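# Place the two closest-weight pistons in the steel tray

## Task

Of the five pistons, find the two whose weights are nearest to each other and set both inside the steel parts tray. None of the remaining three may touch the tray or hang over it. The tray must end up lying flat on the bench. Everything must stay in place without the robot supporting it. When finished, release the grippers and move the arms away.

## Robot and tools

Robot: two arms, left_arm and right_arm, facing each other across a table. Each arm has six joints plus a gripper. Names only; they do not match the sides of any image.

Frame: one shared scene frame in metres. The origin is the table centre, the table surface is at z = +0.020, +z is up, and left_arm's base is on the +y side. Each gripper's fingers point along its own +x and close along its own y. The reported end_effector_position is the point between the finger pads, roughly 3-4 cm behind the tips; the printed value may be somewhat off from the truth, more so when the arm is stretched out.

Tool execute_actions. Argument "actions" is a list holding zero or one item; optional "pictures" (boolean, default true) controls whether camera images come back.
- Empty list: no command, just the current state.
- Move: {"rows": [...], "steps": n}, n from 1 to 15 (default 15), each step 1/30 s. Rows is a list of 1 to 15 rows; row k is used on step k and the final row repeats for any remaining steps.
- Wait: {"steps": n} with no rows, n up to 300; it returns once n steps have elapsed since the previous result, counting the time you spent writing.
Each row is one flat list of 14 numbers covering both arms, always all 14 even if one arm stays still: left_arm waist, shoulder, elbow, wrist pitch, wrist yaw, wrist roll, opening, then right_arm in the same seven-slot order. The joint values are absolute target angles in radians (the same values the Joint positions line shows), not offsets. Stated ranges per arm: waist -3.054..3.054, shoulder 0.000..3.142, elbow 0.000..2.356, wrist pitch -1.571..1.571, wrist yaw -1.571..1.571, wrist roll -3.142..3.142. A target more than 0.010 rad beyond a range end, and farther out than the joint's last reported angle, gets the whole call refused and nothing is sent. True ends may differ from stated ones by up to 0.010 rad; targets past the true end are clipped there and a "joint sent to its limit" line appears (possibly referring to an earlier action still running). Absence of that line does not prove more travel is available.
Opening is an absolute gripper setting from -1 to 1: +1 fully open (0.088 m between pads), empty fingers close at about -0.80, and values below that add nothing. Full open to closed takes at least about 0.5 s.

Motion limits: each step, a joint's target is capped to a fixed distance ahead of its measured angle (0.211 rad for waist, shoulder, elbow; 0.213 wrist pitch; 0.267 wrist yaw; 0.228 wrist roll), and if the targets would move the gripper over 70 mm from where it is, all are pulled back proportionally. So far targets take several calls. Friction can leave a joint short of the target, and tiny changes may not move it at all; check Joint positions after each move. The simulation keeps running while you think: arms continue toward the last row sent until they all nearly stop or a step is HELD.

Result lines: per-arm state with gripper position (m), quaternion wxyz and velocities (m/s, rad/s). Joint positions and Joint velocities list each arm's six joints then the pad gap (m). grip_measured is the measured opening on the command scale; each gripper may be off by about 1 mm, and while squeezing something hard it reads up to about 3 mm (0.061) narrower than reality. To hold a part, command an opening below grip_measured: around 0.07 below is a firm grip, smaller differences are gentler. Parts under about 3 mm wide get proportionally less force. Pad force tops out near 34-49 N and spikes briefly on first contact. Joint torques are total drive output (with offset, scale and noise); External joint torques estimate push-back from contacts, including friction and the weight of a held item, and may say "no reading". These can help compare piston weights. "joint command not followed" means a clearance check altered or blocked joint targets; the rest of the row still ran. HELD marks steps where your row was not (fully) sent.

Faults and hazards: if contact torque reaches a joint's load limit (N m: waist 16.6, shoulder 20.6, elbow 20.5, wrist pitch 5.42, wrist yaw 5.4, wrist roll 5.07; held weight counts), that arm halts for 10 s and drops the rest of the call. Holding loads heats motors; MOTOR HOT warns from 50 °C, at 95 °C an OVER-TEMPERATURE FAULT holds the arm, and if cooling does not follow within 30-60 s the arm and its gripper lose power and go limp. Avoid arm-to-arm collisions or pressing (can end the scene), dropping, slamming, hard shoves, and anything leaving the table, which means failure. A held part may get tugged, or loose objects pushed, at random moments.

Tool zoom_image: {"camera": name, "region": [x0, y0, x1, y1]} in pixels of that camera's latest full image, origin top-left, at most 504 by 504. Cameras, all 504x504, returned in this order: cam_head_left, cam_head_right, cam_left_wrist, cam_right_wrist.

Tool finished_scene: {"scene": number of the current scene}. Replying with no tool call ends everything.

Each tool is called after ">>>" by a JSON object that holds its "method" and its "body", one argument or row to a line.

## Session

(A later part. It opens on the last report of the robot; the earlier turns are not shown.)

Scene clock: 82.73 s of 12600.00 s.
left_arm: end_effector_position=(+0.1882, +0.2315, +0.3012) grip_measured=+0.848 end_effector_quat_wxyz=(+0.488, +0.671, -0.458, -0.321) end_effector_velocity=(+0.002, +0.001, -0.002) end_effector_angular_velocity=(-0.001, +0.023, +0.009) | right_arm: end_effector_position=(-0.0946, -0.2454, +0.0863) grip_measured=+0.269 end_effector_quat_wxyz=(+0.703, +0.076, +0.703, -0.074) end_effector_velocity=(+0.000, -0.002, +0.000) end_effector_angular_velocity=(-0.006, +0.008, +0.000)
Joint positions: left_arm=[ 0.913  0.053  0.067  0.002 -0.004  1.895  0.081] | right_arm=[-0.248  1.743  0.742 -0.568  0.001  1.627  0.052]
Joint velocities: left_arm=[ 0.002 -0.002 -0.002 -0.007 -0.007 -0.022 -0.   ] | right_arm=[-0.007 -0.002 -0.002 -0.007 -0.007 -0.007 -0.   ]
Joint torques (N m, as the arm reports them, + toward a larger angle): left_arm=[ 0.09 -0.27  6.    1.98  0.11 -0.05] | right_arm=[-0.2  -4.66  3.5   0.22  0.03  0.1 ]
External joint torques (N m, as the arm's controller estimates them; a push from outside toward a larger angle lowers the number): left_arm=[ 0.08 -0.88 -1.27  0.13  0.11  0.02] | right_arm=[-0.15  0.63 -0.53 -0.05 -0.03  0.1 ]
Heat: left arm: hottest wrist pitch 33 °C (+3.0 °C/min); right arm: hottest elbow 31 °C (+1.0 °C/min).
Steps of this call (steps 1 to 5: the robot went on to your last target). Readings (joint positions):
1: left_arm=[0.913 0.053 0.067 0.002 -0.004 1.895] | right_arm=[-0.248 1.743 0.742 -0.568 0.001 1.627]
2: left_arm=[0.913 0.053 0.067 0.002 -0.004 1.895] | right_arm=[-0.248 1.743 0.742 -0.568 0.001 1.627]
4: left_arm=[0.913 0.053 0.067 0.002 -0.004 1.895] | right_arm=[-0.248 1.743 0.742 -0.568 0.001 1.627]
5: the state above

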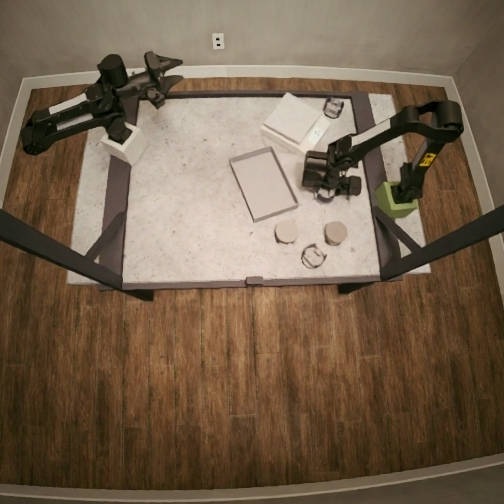

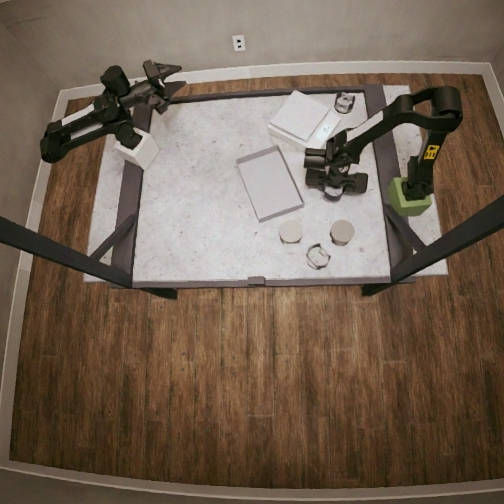

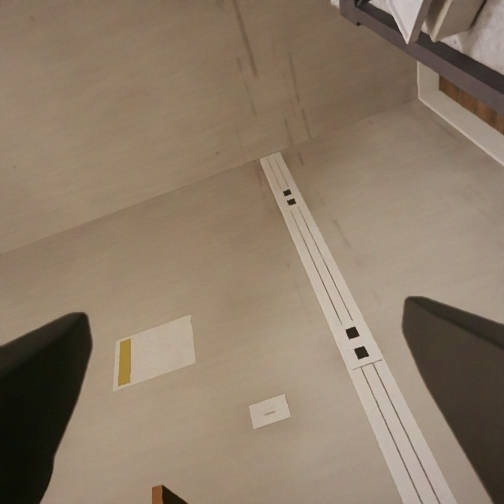

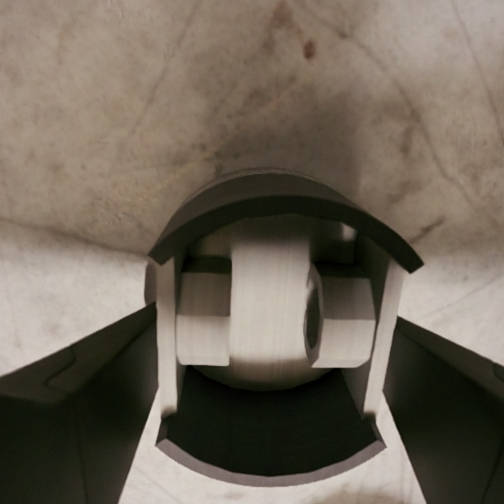

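>>> {"method": "execute_actions", "body": {
  "actions": [
    {"rows": [
[0.913,0.05,0.05,0,0,1.895,0.85, -0.251,1.748,0.737,-0.565,0,1.63,0.19],
[0.913,0.05,0.05,0,0,1.895,0.85, -0.251,1.742,0.745,-0.575,0,1.63,0.19],
[0.913,0.05,0.05,0,0,1.895,0.85, -0.251,1.730,0.757,-0.595,0,1.63,0.19],
[0.913,0.05,0.05,0,0,1.895,0.85, -0.251,1.712,0.770,-0.625,0,1.63,0.19],
[0.913,0.05,0.05,0,0,1.895,0.85, -0.251,1.690,0.786,-0.662,0,1.63,0.19],
[0.913,0.05,0.05,0,0,1.895,0.85, -0.251,1.664,0.804,-0.704,0,1.63,0.19],
[0.913,0.05,0.05,0,0,1.895,0.85, -0.251,1.640,0.826,-0.750,0,1.63,0.19],
[0.913,0.05,0.05,0,0,1.895,0.85, -0.251,1.617,0.849,-0.795,0,1.63,0.19],
[0.913,0.05,0.05,0,0,1.895,0.85, -0.251,1.595,0.872,-0.840,0,1.63,0.19],
[0.913,0.05,0.05,0,0,1.895,0.85, -0.251,1.575,0.900,-0.890,0,1.63,0.19],
[0.913,0.05,0.05,0,0,1.895,0.85, -0.251,1.557,0.930,-0.940,0,1.63,0.19],
[0.913,0.05,0.05,0,0,1.895,0.85, -0.251,1.545,0.960,-0.985,0,1.63,0.19],
[0.913,0.05,0.05,0,0,1.895,0.85, -0.260,1.545,0.990,-1.020,0,1.63,0.19],
[0.913,0.05,0.05,0,0,1.895,0.85, -0.275,1.560,1.025,-1.040,0,1.63,0.19],
[0.913,0.05,0.05,0,0,1.895,0.85, -0.295,1.585,1.065,-1.055,0,1.63,0.19]
], "steps": 15}
  ],
  "pictures": false
}}

>>> {"method": "execute_actions", "body": {
  "actions": [
    {"rows": [
[0.913,0.05,0.05,0,0,1.895,0.85, -0.321,1.621,1.113,-1.066,0,1.63,0.19],
[0.913,0.05,0.05,0,0,1.895,0.85, -0.346,1.656,1.160,-1.078,0,1.63,0.19],
[0.913,0.05,0.05,0,0,1.895,0.85, -0.372,1.692,1.208,-1.089,0,1.63,0.19],
[0.913,0.05,0.05,0,0,1.895,0.85, -0.398,1.728,1.255,-1.100,0,1.63,0.19],
[0.913,0.05,0.05,0,0,1.895,0.85, -0.424,1.763,1.303,-1.112,0,1.63,0.19],
[0.913,0.05,0.05,0,0,1.895,0.85, -0.449,1.799,1.350,-1.123,0,1.63,0.19],
[0.913,0.05,0.05,0,0,1.895,0.85, -0.475,1.835,1.398,-1.135,0,1.63,0.19],
[0.913,0.05,0.05,0,0,1.895,0.85, -0.501,1.870,1.445,-1.146,0,1.63,0.19],
[0.913,0.05,0.05,0,0,1.895,0.85, -0.526,1.906,1.493,-1.157,0,1.63,0.19],
[0.913,0.05,0.05,0,0,1.895,0.85, -0.552,1.942,1.540,-1.169,0,1.63,0.19],
[0.913,0.05,0.05,0,0,1.895,0.85, -0.578,1.977,1.588,-1.180,0,1.63,0.19],
[0.913,0.05,0.05,0,0,1.895,0.85, -0.604,2.013,1.635,-1.191,0,1.63,0.19],
[0.913,0.05,0.05,0,0,1.895,0.85, -0.629,2.049,1.683,-1.203,0,1.63,0.19],
[0.913,0.05,0.05,0,0,1.895,0.85, -0.655,2.085,1.730,-1.214,0,1.63,0.19],
[0.913,0.05,0.05,0,0,1.895,0.85, -0.681,2.120,1.778,-1.225,0,1.63,0.19]
], "steps": 15}
  ],
  "pictures": false
}}

>>> {"method": "execute_actions", "body": {
  "actions": [
    {"rows": [
[0.913,0.05,0.05,0,0,1.895,0.85, -0.707,2.156,1.825,-1.237,0,1.63,0.19],
[0.913,0.05,0.05,0,0,1.895,0.85, -0.732,2.192,1.873,-1.248,0,1.63,0.19],
[0.913,0.05,0.05,0,0,1.895,0.85, -0.758,2.227,1.920,-1.259,0,1.63,0.19],
[0.913,0.05,0.05,0,0,1.895,0.85, -0.784,2.263,1.968,-1.271,0,1.63,0.19],
[0.913,0.05,0.05,0,0,1.895,0.85, -0.809,2.299,2.015,-1.282,0,1.63,0.19],
[0.913,0.05,0.05,0,0,1.895,0.85, -0.832,2.330,2.057,-1.292,0,1.63,0.19],
[0.913,0.05,0.05,0,0,1.895,0.85, -0.853,2.359,2.096,-1.302,0,1.63,0.19],
[0.913,0.05,0.05,0,0,1.895,0.85, -0.872,2.386,2.132,-1.310,0,1.63,0.19],
[0.913,0.05,0.05,0,0,1.895,0.85, -0.890,2.410,2.164,-1.318,0,1.63,0.19],
[0.913,0.05,0.05,0,0,1.895,0.85, -0.905,2.431,2.191,-1.324,0,1.63,0.19],
[0.913,0.05,0.05,0,0,1.895,0.85, -0.917,2.448,2.214,-1.330,0,1.63,0.19],
[0.913,0.05,0.05,0,0,1.895,0.85, -0.926,2.461,2.232,-1.334,0,1.63,0.19],
[0.913,0.05,0.05,0,0,1.895,0.85, -0.933,2.471,2.245,-1.337,0,1.63,0.19],
[0.913,0.05,0.05,0,0,1.895,0.85, -0.938,2.477,2.253,-1.339,0,1.63,0.19]
], "steps": 15}
  ],
  "pictures": false
}}

>>> {"method": "execute_actions", "body": {
  "actions": [
    {"steps": 8}
  ]
}}

Scene clock: 97.87 s of 12600.00 s.
left_arm: end_effector_position=(+0.1882, +0.2315, +0.3012) grip_measured=+0.848 end_effector_quat_wxyz=(+0.488, +0.671, -0.458, -0.321) end_effector_velocity=(+0.001, -0.000, -0.008) end_effector_angular_velocity=(+0.028, +0.003, +0.005) | right_arm: end_effector_position=(-0.0907, -0.2409, +0.1755) grip_measured=+0.269 end_effector_quat_wxyz=(+0.703, +0.074, +0.703, -0.085) end_effector_velocity=(+0.096, +0.115, +0.236) end_effector_angular_velocity=(+0.187, -0.024, -0.293)
Joint positions: left_arm=[ 0.913  0.053  0.067  0.002 -0.004  1.895  0.081] | right_arm=[-0.261  1.573  0.974 -0.987  0.001  1.627  0.052]
Joint velocities: left_arm=[-0.002 -0.002 -0.007 -0.022 -0.007  0.007  0.   ] | right_arm=[-0.3   -0.002  0.999 -0.813 -0.007 -0.007 -0.   ]
Joint torques (N m, as the arm reports them, + toward a larger angle): left_arm=[ 0.1  -0.27  6.01  1.98  0.11 -0.05] | right_arm=[-0.77 -4.09  6.82  0.07  0.02  0.1 ]
External joint torques (N m, as the arm's controller estimates them; a push from outside toward a larger angle lowers the number): left_arm=[ 0.09 -0.92 -1.11  0.18  0.11  0.01] | right_arm=[-0.24 -0.28  1.73 -0.4  -0.11  0.1 ]
Heat: left arm: hottest wrist pitch 33 °C (+3.0 °C/min); right arm: hottest shoulder 31 °C (-1.0 °C/min).
Steps of this call (steps 1 to 15: the robot went on to your last target; steps 16 to 90: nothing new was sent; then 11.63 s passed at rest; steps 91 to 105: all 15 steps of this action). Readings (joint positions):
91: left_arm=[0.913 0.053 0.067 0.002 -0.004 1.895] | right_arm=[-0.248 1.743 0.742 -0.568 0.001 1.627]
92: left_arm=[0.913 0.053 0.067 0.002 -0.004 1.895] | right_arm=[-0.248 1.743 0.742 -0.568 0.001 1.627]
94: left_arm=[0.913 0.053 0.067 0.002 -0.004 1.895] | right_arm=[-0.248 1.741 0.748 -0.581 0.001 1.627]
98: left_arm=[0.913 0.053 0.067 0.002 -0.004 1.895] | right_arm=[-0.248 1.688 0.785 -0.707 0.001 1.627]
105: the state above

Scene clock: 98.37 s of 12600.00 s.
left_arm: end_effector_position=(+0.1882, +0.2315, +0.3012) grip_measured=+0.848 end_effector_quat_wxyz=(+0.488, +0.671, -0.458, -0.321) end_effector_velocity=(-0.001, +0.000, +0.000) end_effector_angular_velocity=(-0.006, +0.021, -0.005) | right_arm: end_effector_position=(+0.0590, -0.1551, +0.2015) grip_measured=+0.269 end_effector_quat_wxyz=(+0.678, +0.201, +0.678, -0.202) end_effector_velocity=(+0.391, +0.089, -0.037) end_effector_angular_velocity=(+0.035, -0.012, -0.757)
Joint positions: left_arm=[ 0.913  0.053  0.067  0.002 -0.004  1.895  0.081] | right_arm=[-0.612  2.032  1.653 -1.193  0.     1.627  0.052]
Joint velocities: left_arm=[ 0.002 -0.002  0.002 -0.007  0.007 -0.022 -0.   ] | right_arm=[-0.764  1.062  1.414 -0.315 -0.007 -0.007 -0.   ]
Joint torques (N m, as the arm reports them, + toward a larger angle): left_arm=[ 0.1  -0.27  6.    1.98  0.11 -0.04] | right_arm=[-0.58 -8.46  7.14 -0.29  0.04  0.1 ]
External joint torques (N m, as the arm's controller estimates them; a push from outside toward a larger angle lowers the number): left_arm=[ 0.09 -0.87 -1.3   0.13  0.11  0.02] | right_arm=[-0.19  0.02  2.   -0.48 -0.04  0.09]
Heat: left arm: hottest wrist pitch 33 °C (+3.0 °C/min); right arm: hottest shoulder 31 °C (-1.0 °C/min).
Steps of this call (steps 1 to 15: all 15 steps of this action). Readings (joint positions):
1: left_arm=[0.913 0.053 0.067 0.002 -0.004 1.895] | right_arm=[-0.274 1.580 1.010 -1.012 0.000 1.627]
2: left_arm=[0.913 0.053 0.067 0.002 -0.004 1.895] | right_arm=[-0.291 1.597 1.049 -1.032 0.000 1.627]
4: left_arm=[0.913 0.053 0.067 0.002 -0.004 1.895] | right_arm=[-0.334 1.649 1.137 -1.061 0.000 1.627]
8: left_arm=[0.913 0.053 0.067 0.002 -0.004 1.895] | right_arm=[-0.434 1.784 1.322 -1.113 0.000 1.627]
15: the state above

Scene clock: 98.87 s of 12600.00 s.
left_arm: end_effector_position=(+0.1882, +0.2315, +0.3012) grip_measured=+0.848 end_effector_quat_wxyz=(+0.488, +0.671, -0.458, -0.321) end_effector_velocity=(+0.001, +0.000, -0.002) end_effector_angular_velocity=(+0.004, +0.010, +0.005) | right_arm: end_effector_position=(+0.2217, -0.1739, +0.1648) grip_measured=+0.269 end_effector_quat_wxyz=(+0.636, +0.306, +0.637, -0.309) end_effector_velocity=(+0.101, -0.060, -0.046) end_effector_angular_velocity=(-0.018, +0.053, -0.235)
Joint positions: left_arm=[ 0.913  0.053  0.067  0.002 -0.004  1.895  0.081] | right_arm=[-0.934  2.457  2.209 -1.326  0.     1.627  0.052]
Joint velocities: left_arm=[-0.002 -0.002 -0.002 -0.007 -0.007 -0.007 -0.   ] | right_arm=[-0.242  0.281  0.325 -0.095 -0.022 -0.007  0.   ]
Joint torques (N m, as the arm reports them, + toward a larger angle): left_arm=[ 0.1  -0.26  5.99  1.98  0.11 -0.05] | right_arm=[  1.17 -11.98   7.94  -0.38   0.05   0.1 ]
External joint torques (N m, as the arm's controller estimates them; a push from outside toward a larger angle lowers the number): left_arm=[ 0.1  -0.89 -1.2   0.16  0.11  0.01] | right_arm=[-0.32 -0.29  2.06 -0.51  0.08  0.1 ]
Heat: left arm: hottest wrist pitch 33 °C (+3.0 °C/min); right arm: hottest shoulder 31 °C (-1.0 °C/min).
Steps of this call (steps 1 to 15: all 15 steps of this action). Readings (joint positions):
1: left_arm=[0.913 0.053 0.067 0.002 -0.004 1.895] | right_arm=[-0.638 2.068 1.700 -1.205 0.000 1.627]
2: left_arm=[0.913 0.053 0.067 0.002 -0.004 1.895] | right_arm=[-0.663 2.103 1.748 -1.216 0.000 1.627]
4: left_arm=[0.913 0.053 0.067 0.002 -0.004 1.895] | right_arm=[-0.715 2.174 1.843 -1.239 0.000 1.627]
8: left_arm=[0.913 0.053 0.067 0.002 -0.004 1.895] | right_arm=[-0.815 2.310 2.022 -1.280 0.000 1.627]
15: the state above

Scene clock: 99.13 s of 12600.00 s.
left_arm: end_effector_position=(+0.1882, +0.2315, +0.3012) grip_measured=+0.848 end_effector_quat_wxyz=(+0.488, +0.671, -0.458, -0.321) end_effector_velocity=(+0.003, +0.000, -0.005) end_effector_angular_velocity=(+0.013, +0.013, +0.019) | right_arm: end_effector_position=(+0.2262, -0.1737, +0.1645) grip_measured=+0.269 end_effector_quat_wxyz=(+0.636, +0.309, +0.636, -0.309) end_effector_velocity=(-0.004, +0.012, +0.009) end_effector_angular_velocity=(+0.023, -0.015, +0.015)
Joint positions: left_arm=[ 0.913  0.053  0.067  0.002 -0.004  1.895  0.081] | right_arm=[-0.94   2.474  2.238 -1.335  0.     1.627  0.052]
Joint velocities: left_arm=[-0.002  0.002 -0.007 -0.007 -0.022 -0.007 -0.   ] | right_arm=[ 0.022 -0.002  0.032 -0.007 -0.007  0.007 -0.   ]
Joint torques (N m, as the arm reports them, + toward a larger angle): left_arm=[ 0.11 -0.26  6.    1.98  0.11 -0.05] | right_arm=[  0.08 -11.29   7.46  -0.24   0.05   0.1 ]
External joint torques (N m, as the arm's controller estimates them; a push from outside toward a larger angle lowers the number): left_arm=[ 0.11 -0.9  -1.18  0.16  0.11  0.02] | right_arm=[ 0.27 -0.32  2.12 -0.49 -0.02  0.1 ]
Heat: left arm: hottest wrist pitch 33 °C (+3.0 °C/min); right arm: hottest shoulder 31 °C (-1.0 °C/min).
Steps of this call (steps 1 to 8: the robot went on to your last target). Readings (joint positions):
1: left_arm=[0.913 0.053 0.067 0.002 -0.004 1.895] | right_arm=[-0.940 2.465 2.218 -1.329 0.000 1.627]
2: left_arm=[0.913 0.053 0.067 0.002 -0.004 1.895] | right_arm=[-0.944 2.469 2.223 -1.332 0.000 1.627]
4: left_arm=[0.913 0.053 0.067 0.002 -0.004 1.895] | right_arm=[-0.944 2.473 2.230 -1.334 0.000 1.627]
8: the state above

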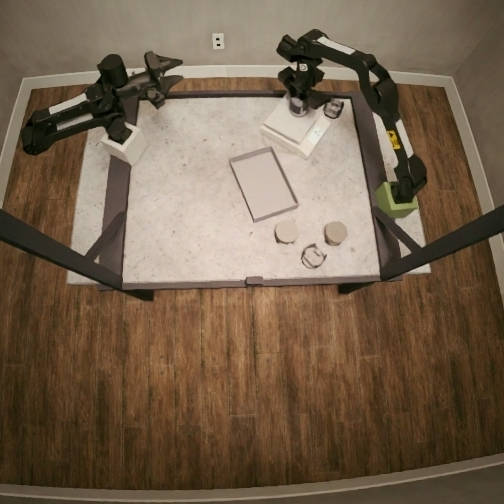

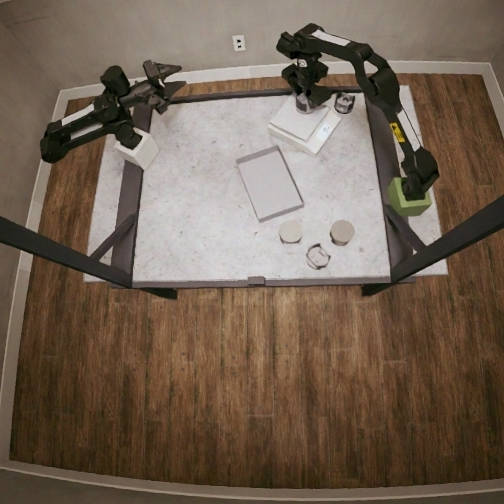

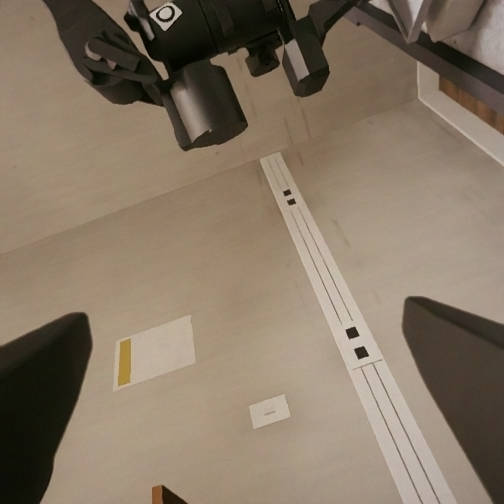

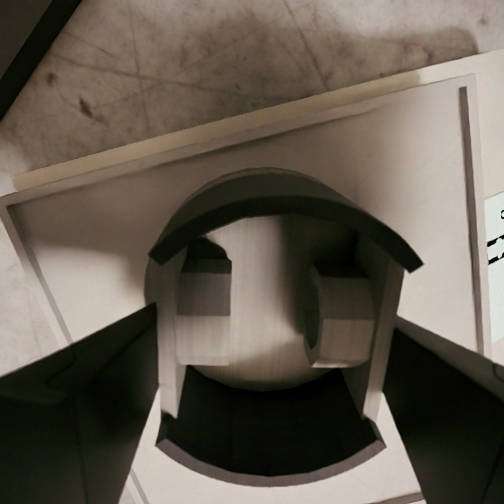

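>>> {"method": "zoom_image", "body": {
  "camera": "cam_head_left",
  "region": [250, 60, 360, 170]
}}

>>> {"method": "zoom_image", "body": {
  "camera": "cam_left_wrist",
  "region": [250, 0, 504, 160]
}}

Region (250, 60, 360, 170) of cam_head_left's 504x504 image, scaled by 4.582, with more detail than that image has.

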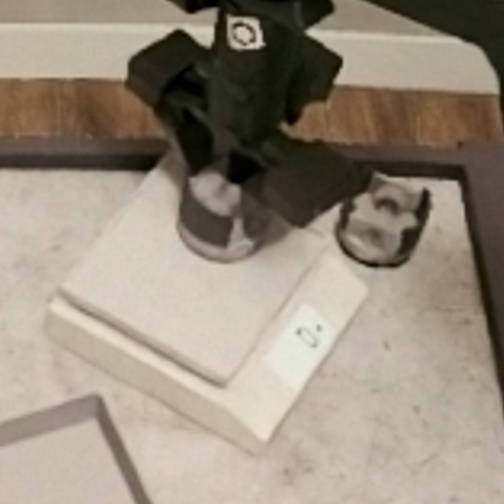

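Region (250, 0, 504, 160) of cam_left_wrist's 504x504 image, scaled by 1.984, with more detail than that image has; it fills the top 317 rows of this view, and the rest is white.

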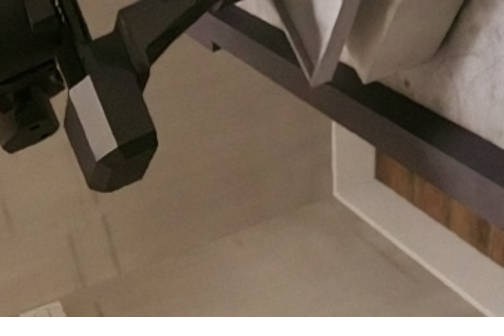

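>>> {"method": "execute_actions", "body": {
  "actions": [
    {"rows": [
[0.913,0.05,0.05,0,0,1.895,0.85, -0.932,2.468,2.235,-1.334,0,1.63,0.19],
[0.913,0.05,0.05,0,0,1.895,0.85, -0.923,2.457,2.215,-1.325,0,1.63,0.19],
[0.913,0.05,0.05,0,0,1.895,0.85, -0.911,2.443,2.190,-1.314,0,1.63,0.19],
[0.913,0.05,0.05,0,0,1.895,0.85, -0.898,2.428,2.162,-1.302,0,1.63,0.19],
[0.913,0.05,0.05,0,0,1.895,0.85, -0.885,2.414,2.135,-1.290,0,1.63,0.19],
[0.913,0.05,0.05,0,0,1.895,0.85, -0.874,2.401,2.110,-1.279,0,1.63,0.19],
[0.913,0.05,0.05,0,0,1.895,0.85, -0.866,2.391,2.092,-1.271,0,1.63,0.19],
[0.913,0.05,0.05,0,0,1.895,0.85, -0.861,2.386,2.080,-1.265,0,1.63,0.19],
[0.913,0.05,0.05,0,0,1.895,0.85, -0.860,2.387,2.072,-1.255,0,1.63,0.19],
[0.913,0.05,0.05,0,0,1.895,0.85, -0.860,2.389,2.062,-1.243,0,1.63,0.19],
[0.913,0.05,0.05,0,0,1.895,0.85, -0.860,2.391,2.052,-1.231,0,1.63,0.19],
[0.913,0.05,0.05,0,0,1.895,0.85, -0.860,2.393,2.042,-1.219,0,1.63,0.19],
[0.913,0.05,0.05,0,0,1.895,0.85, -0.860,2.394,2.034,-1.210,0,1.63,0.19],
[0.913,0.05,0.05,0,0,1.895,0.85, -0.860,2.395,2.027,-1.202,0,1.63,0.19],
[0.913,0.05,0.05,0,0,1.895,0.85, -0.860,2.396,2.022,-1.196,0,1.63,0.19]
], "steps": 15}
  ],
  "pictures": false
}}

>>> {"method": "execute_actions", "body": {
  "actions": [
    {"steps": 8}
  ]
}}

>>> {"method": "zoom_image", "body": {
  "camera": "cam_head_left",
  "region": [250, 60, 360, 170]
}}

Scene clock: 114.33 s of 12600.00 s.
left_arm: end_effector_position=(+0.1882, +0.2315, +0.3012) grip_measured=+0.848 end_effector_quat_wxyz=(+0.488, +0.671, -0.458, -0.321) end_effector_velocity=(-0.000, -0.000, -0.002) end_effector_angular_velocity=(+0.004, +0.010, -0.000) | right_arm: end_effector_position=(+0.1928, -0.1587, +0.1557) grip_measured=+0.269 end_effector_quat_wxyz=(+0.650, +0.287, +0.643, -0.285) end_effector_velocity=(-0.008, -0.005, -0.013) end_effector_angular_velocity=(+0.048, -0.017, +0.005)
Joint positions: left_arm=[ 0.913  0.053  0.067  0.002 -0.004  1.895  0.081] | right_arm=[-0.866  2.391  2.054 -1.228  0.008  1.63   0.052]
Joint velocities: left_arm=[-0.007 -0.002 -0.002 -0.007 -0.007 -0.007 -0.   ] | right_arm=[-0.002 -0.09  -0.212  0.168 -0.022 -0.007 -0.   ]
Joint torques (N m, as the arm reports them, + toward a larger angle): left_arm=[ 0.09 -0.27  6.    1.98  0.11 -0.05] | right_arm=[ 0.39 -9.93  3.88  0.82 -0.2  -0.01]
External joint torques (N m, as the arm's controller estimates them; a push from outside toward a larger angle lowers the number): left_arm=[ 0.09 -0.9  -1.19  0.16  0.11  0.02] | right_arm=[ 0.24  0.67 -1.52  0.43 -0.26 -0.01]
Heat: left arm: hottest wrist pitch 34 °C (+3.0 °C/min); right arm: hottest shoulder 38 °C (+5.1 °C/min).
Steps of this call (steps 1 to 30: the robot went on to your last target; steps 31 to 100: nothing new was sent; then 11.37 s passed at rest; steps 101 to 115: all 15 steps of this action). Readings (joint positions):
101: left_arm=[0.913 0.053 0.067 0.002 -0.004 1.895] | right_arm=[-0.939 2.474 2.239 -1.336 0.000 1.627]
102: left_arm=[0.913 0.053 0.067 0.002 -0.004 1.895] | right_arm=[-0.938 2.474 2.236 -1.335 0.000 1.627]
104: left_arm=[0.913 0.053 0.067 0.002 -0.004 1.895] | right_arm=[-0.931 2.466 2.212 -1.321 0.000 1.627]
108: left_arm=[0.913 0.053 0.067 0.002 -0.004 1.895] | right_arm=[-0.897 2.425 2.130 -1.288 0.008 1.630]
115: the state above

Scene clock: 114.60 s of 12600.00 s.
left_arm: end_effector_position=(+0.1882, +0.2315, +0.3012) grip_measured=+0.848 end_effector_quat_wxyz=(+0.488, +0.671, -0.458, -0.321) end_effector_velocity=(-0.001, +0.000, +0.002) end_effector_angular_velocity=(-0.014, +0.002, -0.005) | right_arm: end_effector_position=(+0.1925, -0.1590, +0.1552) grip_measured=+0.269 end_effector_quat_wxyz=(+0.650, +0.289, +0.643, -0.283) end_effector_velocity=(-0.004, -0.004, +0.001) end_effector_angular_velocity=(-0.010, +0.021, -0.010)
Joint positions: left_arm=[ 0.913  0.053  0.067  0.002 -0.004  1.895  0.081] | right_arm=[-0.866  2.383  2.038 -1.214  0.008  1.63   0.052]
Joint velocities: left_arm=[ 0.002 -0.007 -0.002  0.007  0.007 -0.007 -0.   ] | right_arm=[-0.002 -0.007 -0.007 -0.022 -0.007  0.007 -0.   ]
Joint torques (N m, as the arm reports them, + toward a larger angle): left_arm=[ 0.1  -0.27  6.    1.98  0.1  -0.05] | right_arm=[ 0.46 -9.43  3.75  1.19 -0.2  -0.02]
External joint torques (N m, as the arm's controller estimates them; a push from outside toward a larger angle lowers the number): left_arm=[ 0.1  -0.85 -1.3   0.12  0.1   0.02] | right_arm=[ 0.46  1.31 -1.71  0.9  -0.26 -0.02]
Heat: left arm: hottest wrist pitch 34 °C (+3.0 °C/min); right arm: hottest shoulder 38 °C (+5.0 °C/min).
Steps of this call (steps 1 to 8: the robot went on to your last target). Readings (joint positions):
1: left_arm=[0.913 0.053 0.067 0.002 -0.004 1.895] | right_arm=[-0.866 2.388 2.048 -1.223 0.008 1.630]
2: left_arm=[0.913 0.053 0.067 0.002 -0.004 1.895] | right_arm=[-0.866 2.387 2.045 -1.220 0.008 1.630]
4: left_arm=[0.913 0.053 0.067 0.002 -0.004 1.895] | right_arm=[-0.866 2.385 2.041 -1.216 0.008 1.630]
8: the state above

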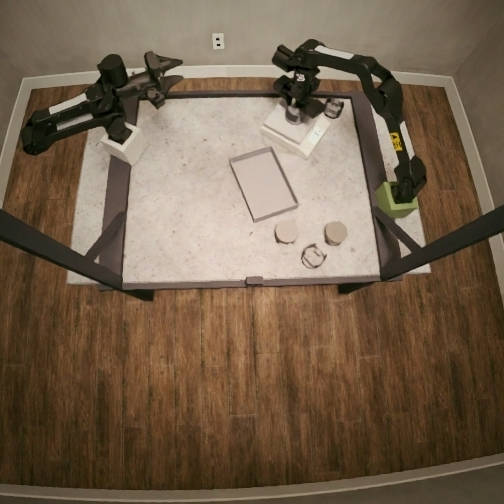

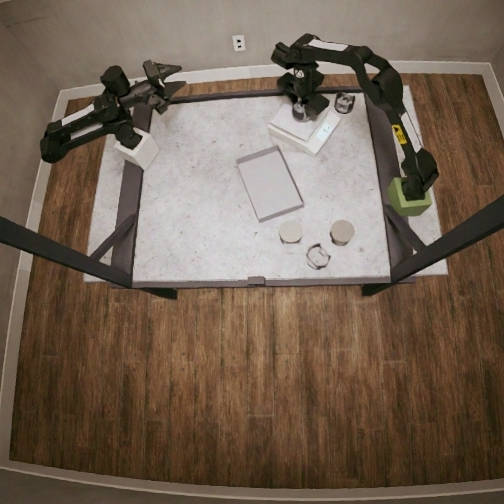

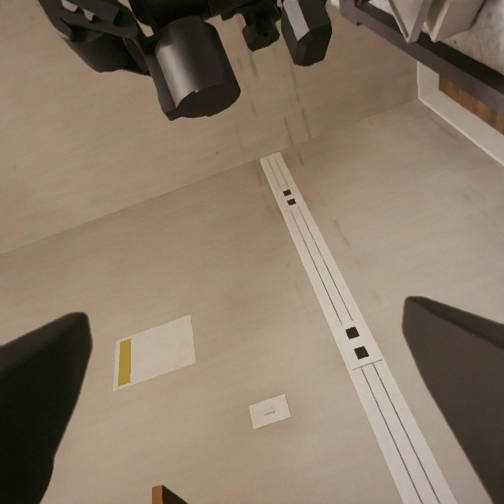

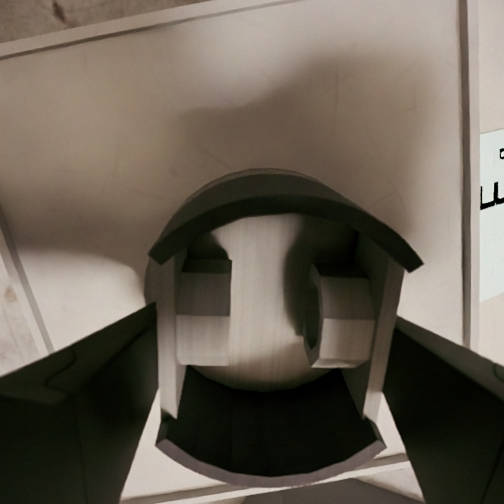

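Region (250, 60, 360, 170) of cam_head_left's 504x504 image, scaled by 4.582, with more detail than that image has.

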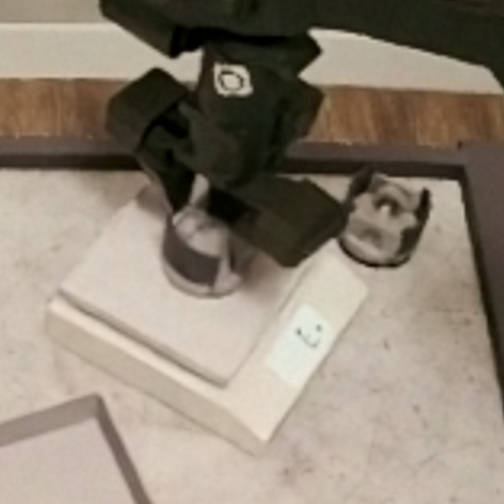

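>>> {"method": "execute_actions", "body": {
  "actions": [
    {"rows": [
[0.913,0.05,0.05,0,0,1.895,0.85, -0.864,2.392,2.040,-1.215,0,1.63,0.19],
[0.913,0.05,0.05,0,0,1.895,0.85, -0.864,2.390,2.052,-1.230,0,1.63,0.19],
[0.913,0.05,0.05,0,0,1.895,0.85, -0.864,2.389,2.060,-1.240,0,1.63,0.21],
[0.913,0.05,0.05,0,0,1.895,0.85, -0.864,2.389,2.060,-1.240,0,1.63,0.25],
[0.913,0.05,0.05,0,0,1.895,0.85, -0.864,2.389,2.060,-1.240,0,1.63,0.30],
[0.913,0.05,0.05,0,0,1.895,0.85, -0.864,2.389,2.060,-1.240,0,1.63,0.38],
[0.913,0.05,0.05,0,0,1.895,0.85, -0.864,2.389,2.060,-1.240,0,1.63,0.46],
[0.913,0.05,0.05,0,0,1.895,0.85, -0.864,2.389,2.060,-1.240,0,1.63,0.54],
[0.913,0.05,0.05,0,0,1.895,0.85, -0.864,2.389,2.064,-1.243,0,1.63,0.62],
[0.913,0.05,0.05,0,0,1.895,0.85, -0.864,2.389,2.068,-1.246,0,1.63,0.65]
], "steps": 15}
  ],
  "pictures": false
}}

>>> {"method": "execute_actions", "body": {
  "actions": [
    {"steps": 20}
  ]
}}

>>> {"method": "zoom_image", "body": {
  "camera": "cam_head_left",
  "region": [295, 115, 340, 155]
}}

Scene clock: 119.77 s of 12600.00 s.
left_arm: end_effector_position=(+0.1882, +0.2315, +0.3012) grip_measured=+0.848 end_effector_quat_wxyz=(+0.488, +0.671, -0.458, -0.321) end_effector_velocity=(+0.005, +0.002, -0.008) end_effector_angular_velocity=(+0.022, +0.017, +0.034) | right_arm: end_effector_position=(+0.1915, -0.1598, +0.1605) grip_measured=+0.626 end_effector_quat_wxyz=(+0.649, +0.287, +0.644, -0.286) end_effector_velocity=(+0.004, +0.004, +0.008) end_effector_angular_velocity=(+0.028, -0.017, +0.020)
Joint positions: left_arm=[ 0.913  0.053  0.067  0.002 -0.004  1.895  0.081] | right_arm=[-0.866  2.382  2.057 -1.242  0.005  1.63   0.07 ]
Joint velocities: left_arm=[-0.002 -0.002 -0.007 -0.022 -0.037 -0.007  0.   ] | right_arm=[-0.002 -0.007  0.017  0.007 -0.007 -0.022  0.012]
Joint torques (N m, as the arm reports them, + toward a larger angle): left_arm=[ 0.1  -0.27  6.    1.98  0.1  -0.05] | right_arm=[  0.16 -10.32   6.91  -0.22  -0.12  -0.01]
External joint torques (N m, as the arm's controller estimates them; a push from outside toward a larger angle lowers the number): left_arm=[ 0.11 -0.91 -1.16  0.17  0.11  0.01] | right_arm=[ 0.24  0.32  1.49 -0.49 -0.18 -0.01]
Heat: left arm: hottest wrist pitch 34 °C (+2.0 °C/min); right arm: hottest shoulder 39 °C (+7.1 °C/min).
Steps of this call (steps 1 to 30: the robot went on to your last target; steps 31 to 100: nothing new was sent; then 1.33 s passed at rest; steps 101 to 115: all 15 steps of this action). Readings (joint positions):
101: left_arm=[0.913 0.053 0.067 0.002 -0.004 1.895] | right_arm=[-0.866 2.382 2.038 -1.213 0.008 1.630]
102: left_arm=[0.913 0.053 0.067 0.002 -0.004 1.895] | right_arm=[-0.866 2.382 2.040 -1.215 0.008 1.630]
104: left_arm=[0.913 0.053 0.067 0.002 -0.004 1.895] | right_arm=[-0.866 2.382 2.047 -1.221 0.008 1.630]
108: left_arm=[0.913 0.053 0.067 0.002 -0.004 1.895] | right_arm=[-0.866 2.382 2.050 -1.233 0.005 1.630]
115: the state above

Scene clock: 120.43 s of 12600.00 s.
left_arm: end_effector_position=(+0.1882, +0.2315, +0.3012) grip_measured=+0.848 end_effector_quat_wxyz=(+0.488, +0.671, -0.458, -0.321) end_effector_velocity=(+0.000, +0.001, +0.003) end_effector_angular_velocity=(-0.014, +0.002, +0.005) | right_arm: end_effector_position=(+0.1913, -0.1599, +0.1606) grip_measured=+0.647 end_effector_quat_wxyz=(+0.649, +0.287, +0.644, -0.286) end_effector_velocity=(-0.002, +0.002, -0.001) end_effector_angular_velocity=(+0.017, +0.014, -0.010)
Joint positions: left_arm=[ 0.913  0.053  0.067  0.002 -0.004  1.895  0.081] | right_arm=[-0.866  2.382  2.058 -1.243  0.005  1.63   0.071]
Joint velocities: left_arm=[-0.002 -0.002  0.002  0.007 -0.007 -0.007  0.   ] | right_arm=[-0.002 -0.002 -0.007  0.007 -0.022  0.007 -0.   ]
Joint torques (N m, as the arm reports them, + toward a larger angle): left_arm=[ 0.11 -0.26  6.    1.98  0.11 -0.04] | right_arm=[  0.15 -10.26   7.03  -0.18  -0.12  -0.01]
External joint torques (N m, as the arm's controller estimates them; a push from outside toward a larger angle lowers the number): left_arm=[ 0.1  -0.85 -1.33  0.11  0.11  0.02] | right_arm=[ 0.2   0.41  1.61 -0.46 -0.17 -0.01]
Heat: left arm: hottest wrist pitch 34 °C (+2.0 °C/min); right arm: hottest shoulder 39 °C (+7.1 °C/min).
Steps of this call (steps 1 to 15: the robot went on to your last target; steps 16 to 20: nothing new was sent). Readings (joint positions):
1: left_arm=[0.913 0.053 0.067 0.002 -0.004 1.895] | right_arm=[-0.866 2.382 2.058 -1.242 0.005 1.630]
2: left_arm=[0.913 0.053 0.067 0.002 -0.004 1.895] | right_arm=[-0.866 2.382 2.058 -1.242 0.005 1.630]
4: left_arm=[0.913 0.053 0.067 0.002 -0.004 1.895] | right_arm=[-0.866 2.382 2.058 -1.243 0.005 1.630]
8: left_arm=[0.913 0.053 0.067 0.002 -0.004 1.895] | right_arm=[-0.866 2.382 2.058 -1.243 0.005 1.630]
20: the state above
All arms were judged still, so your last target was given up. Only a new action makes them travel on or press farther. Fingers that are still opening or closing keep moving.

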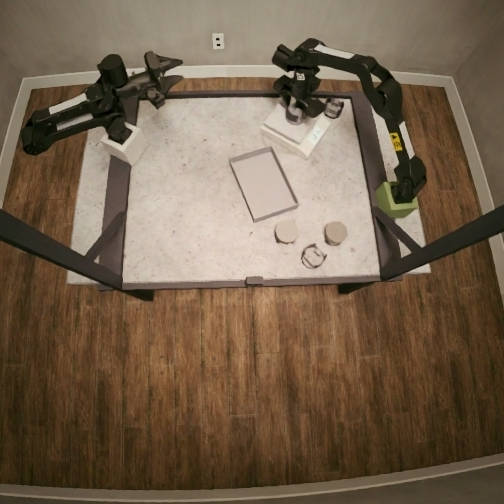

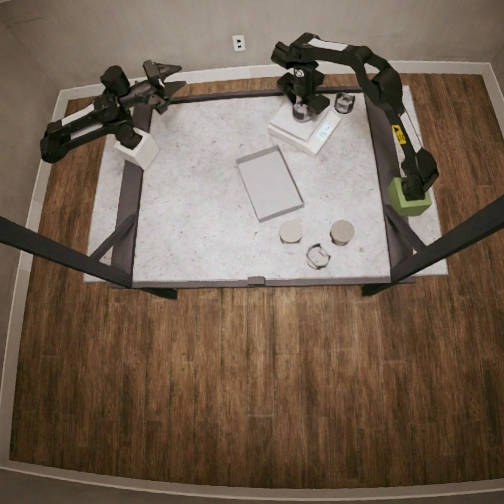

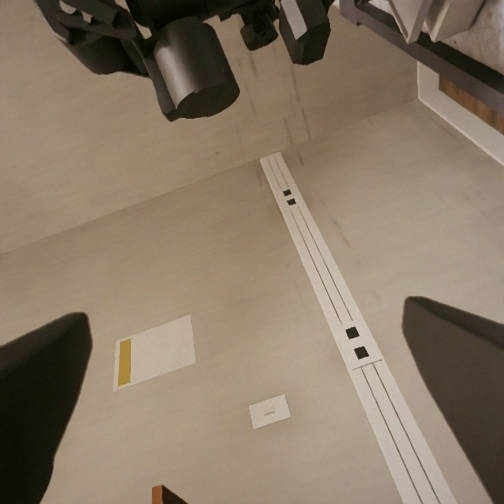

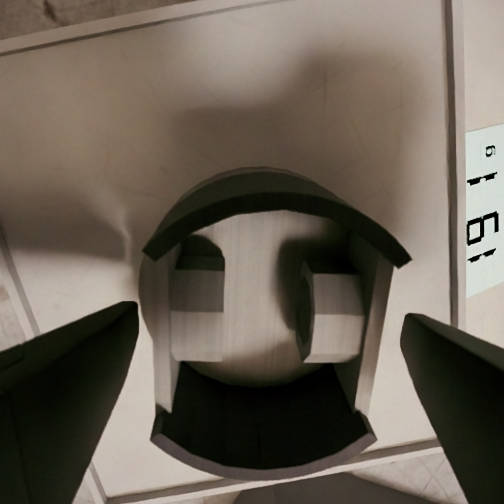

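Region (295, 115, 340, 155) of cam_head_left's 504x504 image, scaled by 11.200, with more detail than that image has.

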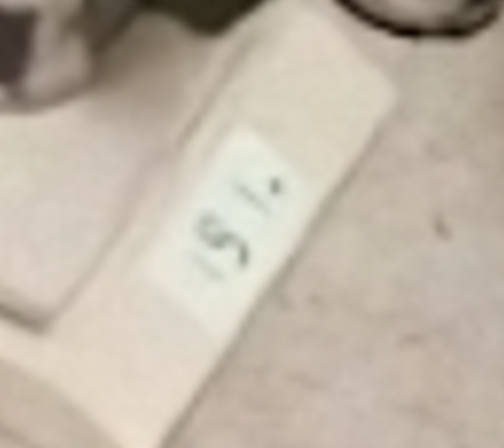

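>>> {"method": "zoom_image", "body": {
  "camera": "cam_right_wrist",
  "region": [404, 100, 504, 320]
}}

>>> {"method": "execute_actions", "body": {
  "actions": []
}}

Region (404, 100, 504, 320) of cam_right_wrist's 504x504 image, scaled by 2.291, with more detail than that image has; it fills the left 229 columns of this view, and the rest is white.

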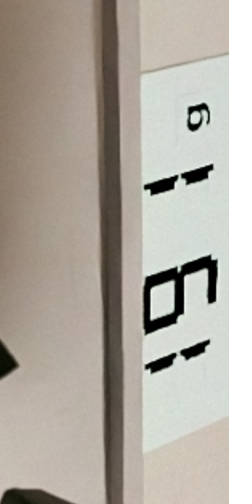

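Scene clock: 153.87 s of 12600.00 s.
left_arm: end_effector_position=(+0.1882, +0.2315, +0.3012) grip_measured=+0.848 end_effector_quat_wxyz=(+0.488, +0.671, -0.458, -0.321) end_effector_velocity=(+0.002, +0.001, -0.002) end_effector_angular_velocity=(+0.004, +0.010, +0.010) | right_arm: end_effector_position=(+0.1913, -0.1599, +0.1606) grip_measured=+0.647 end_effector_quat_wxyz=(+0.649, +0.287, +0.644, -0.286) end_effector_velocity=(-0.001, -0.004, -0.001) end_effector_angular_velocity=(-0.004, +0.014, +0.000)
Joint positions: left_arm=[ 0.913  0.053  0.067  0.002 -0.004  1.895  0.081] | right_arm=[-0.866  2.382  2.058 -1.243  0.005  1.63   0.071]
Joint velocities: left_arm=[ 0.002 -0.002 -0.002 -0.007 -0.007 -0.007  0.   ] | right_arm=[-0.007 -0.002 -0.007 -0.007 -0.007 -0.007 -0.   ]
Joint torques (N m, as the arm reports them, + toward a larger angle): left_arm=[ 0.1  -0.26  6.    1.98  0.11 -0.05] | right_arm=[  0.17 -10.28   7.05  -0.18  -0.12  -0.01]
External joint torques (N m, as the arm's controller estimates them; a push from outside toward a larger angle lowers the number): left_arm=[ 0.08 -0.87 -1.23  0.15  0.11  0.01] | right_arm=[ 0.34  0.35  1.65 -0.45 -0.19 -0.01]
Heat: left arm: hottest wrist pitch 34 °C (+1.0 °C/min); right arm: hottest shoulder 44 °C (+13.2 °C/min).
Steps of this call (steps 1 to 90: nothing new was sent; then 30.43 s passed at rest). Readings (joint positions):
1: left_arm=[0.913 0.053 0.067 0.002 -0.004 1.895] | right_arm=[-0.866 2.382 2.058 -1.243 0.005 1.630]
2: left_arm=[0.913 0.053 0.067 0.002 -0.004 1.895] | right_arm=[-0.866 2.382 2.058 -1.243 0.005 1.630]
4: left_arm=[0.913 0.053 0.067 0.002 -0.004 1.895] | right_arm=[-0.866 2.382 2.058 -1.243 0.005 1.630]
8: left_arm=[0.913 0.053 0.067 0.002 -0.004 1.895] | right_arm=[-0.866 2.382 2.058 -1.243 0.005 1.630]
90: the state above

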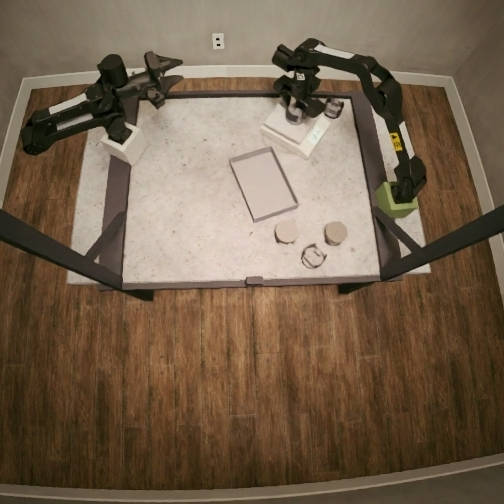

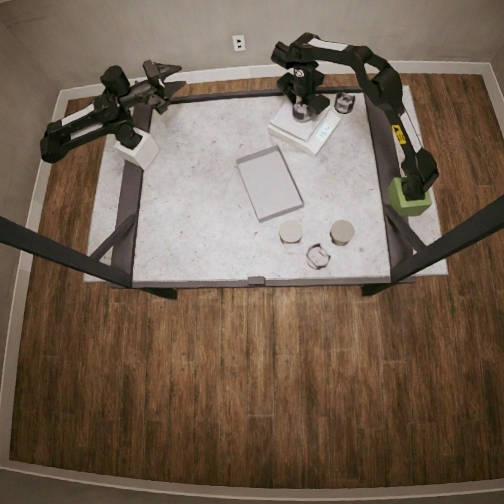

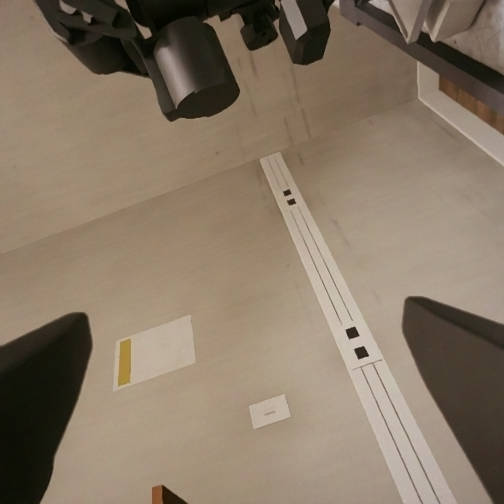

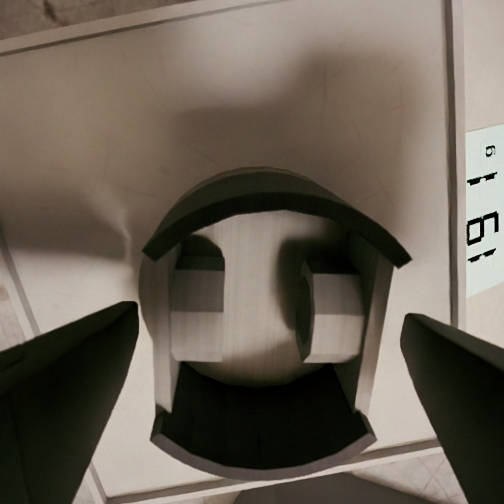

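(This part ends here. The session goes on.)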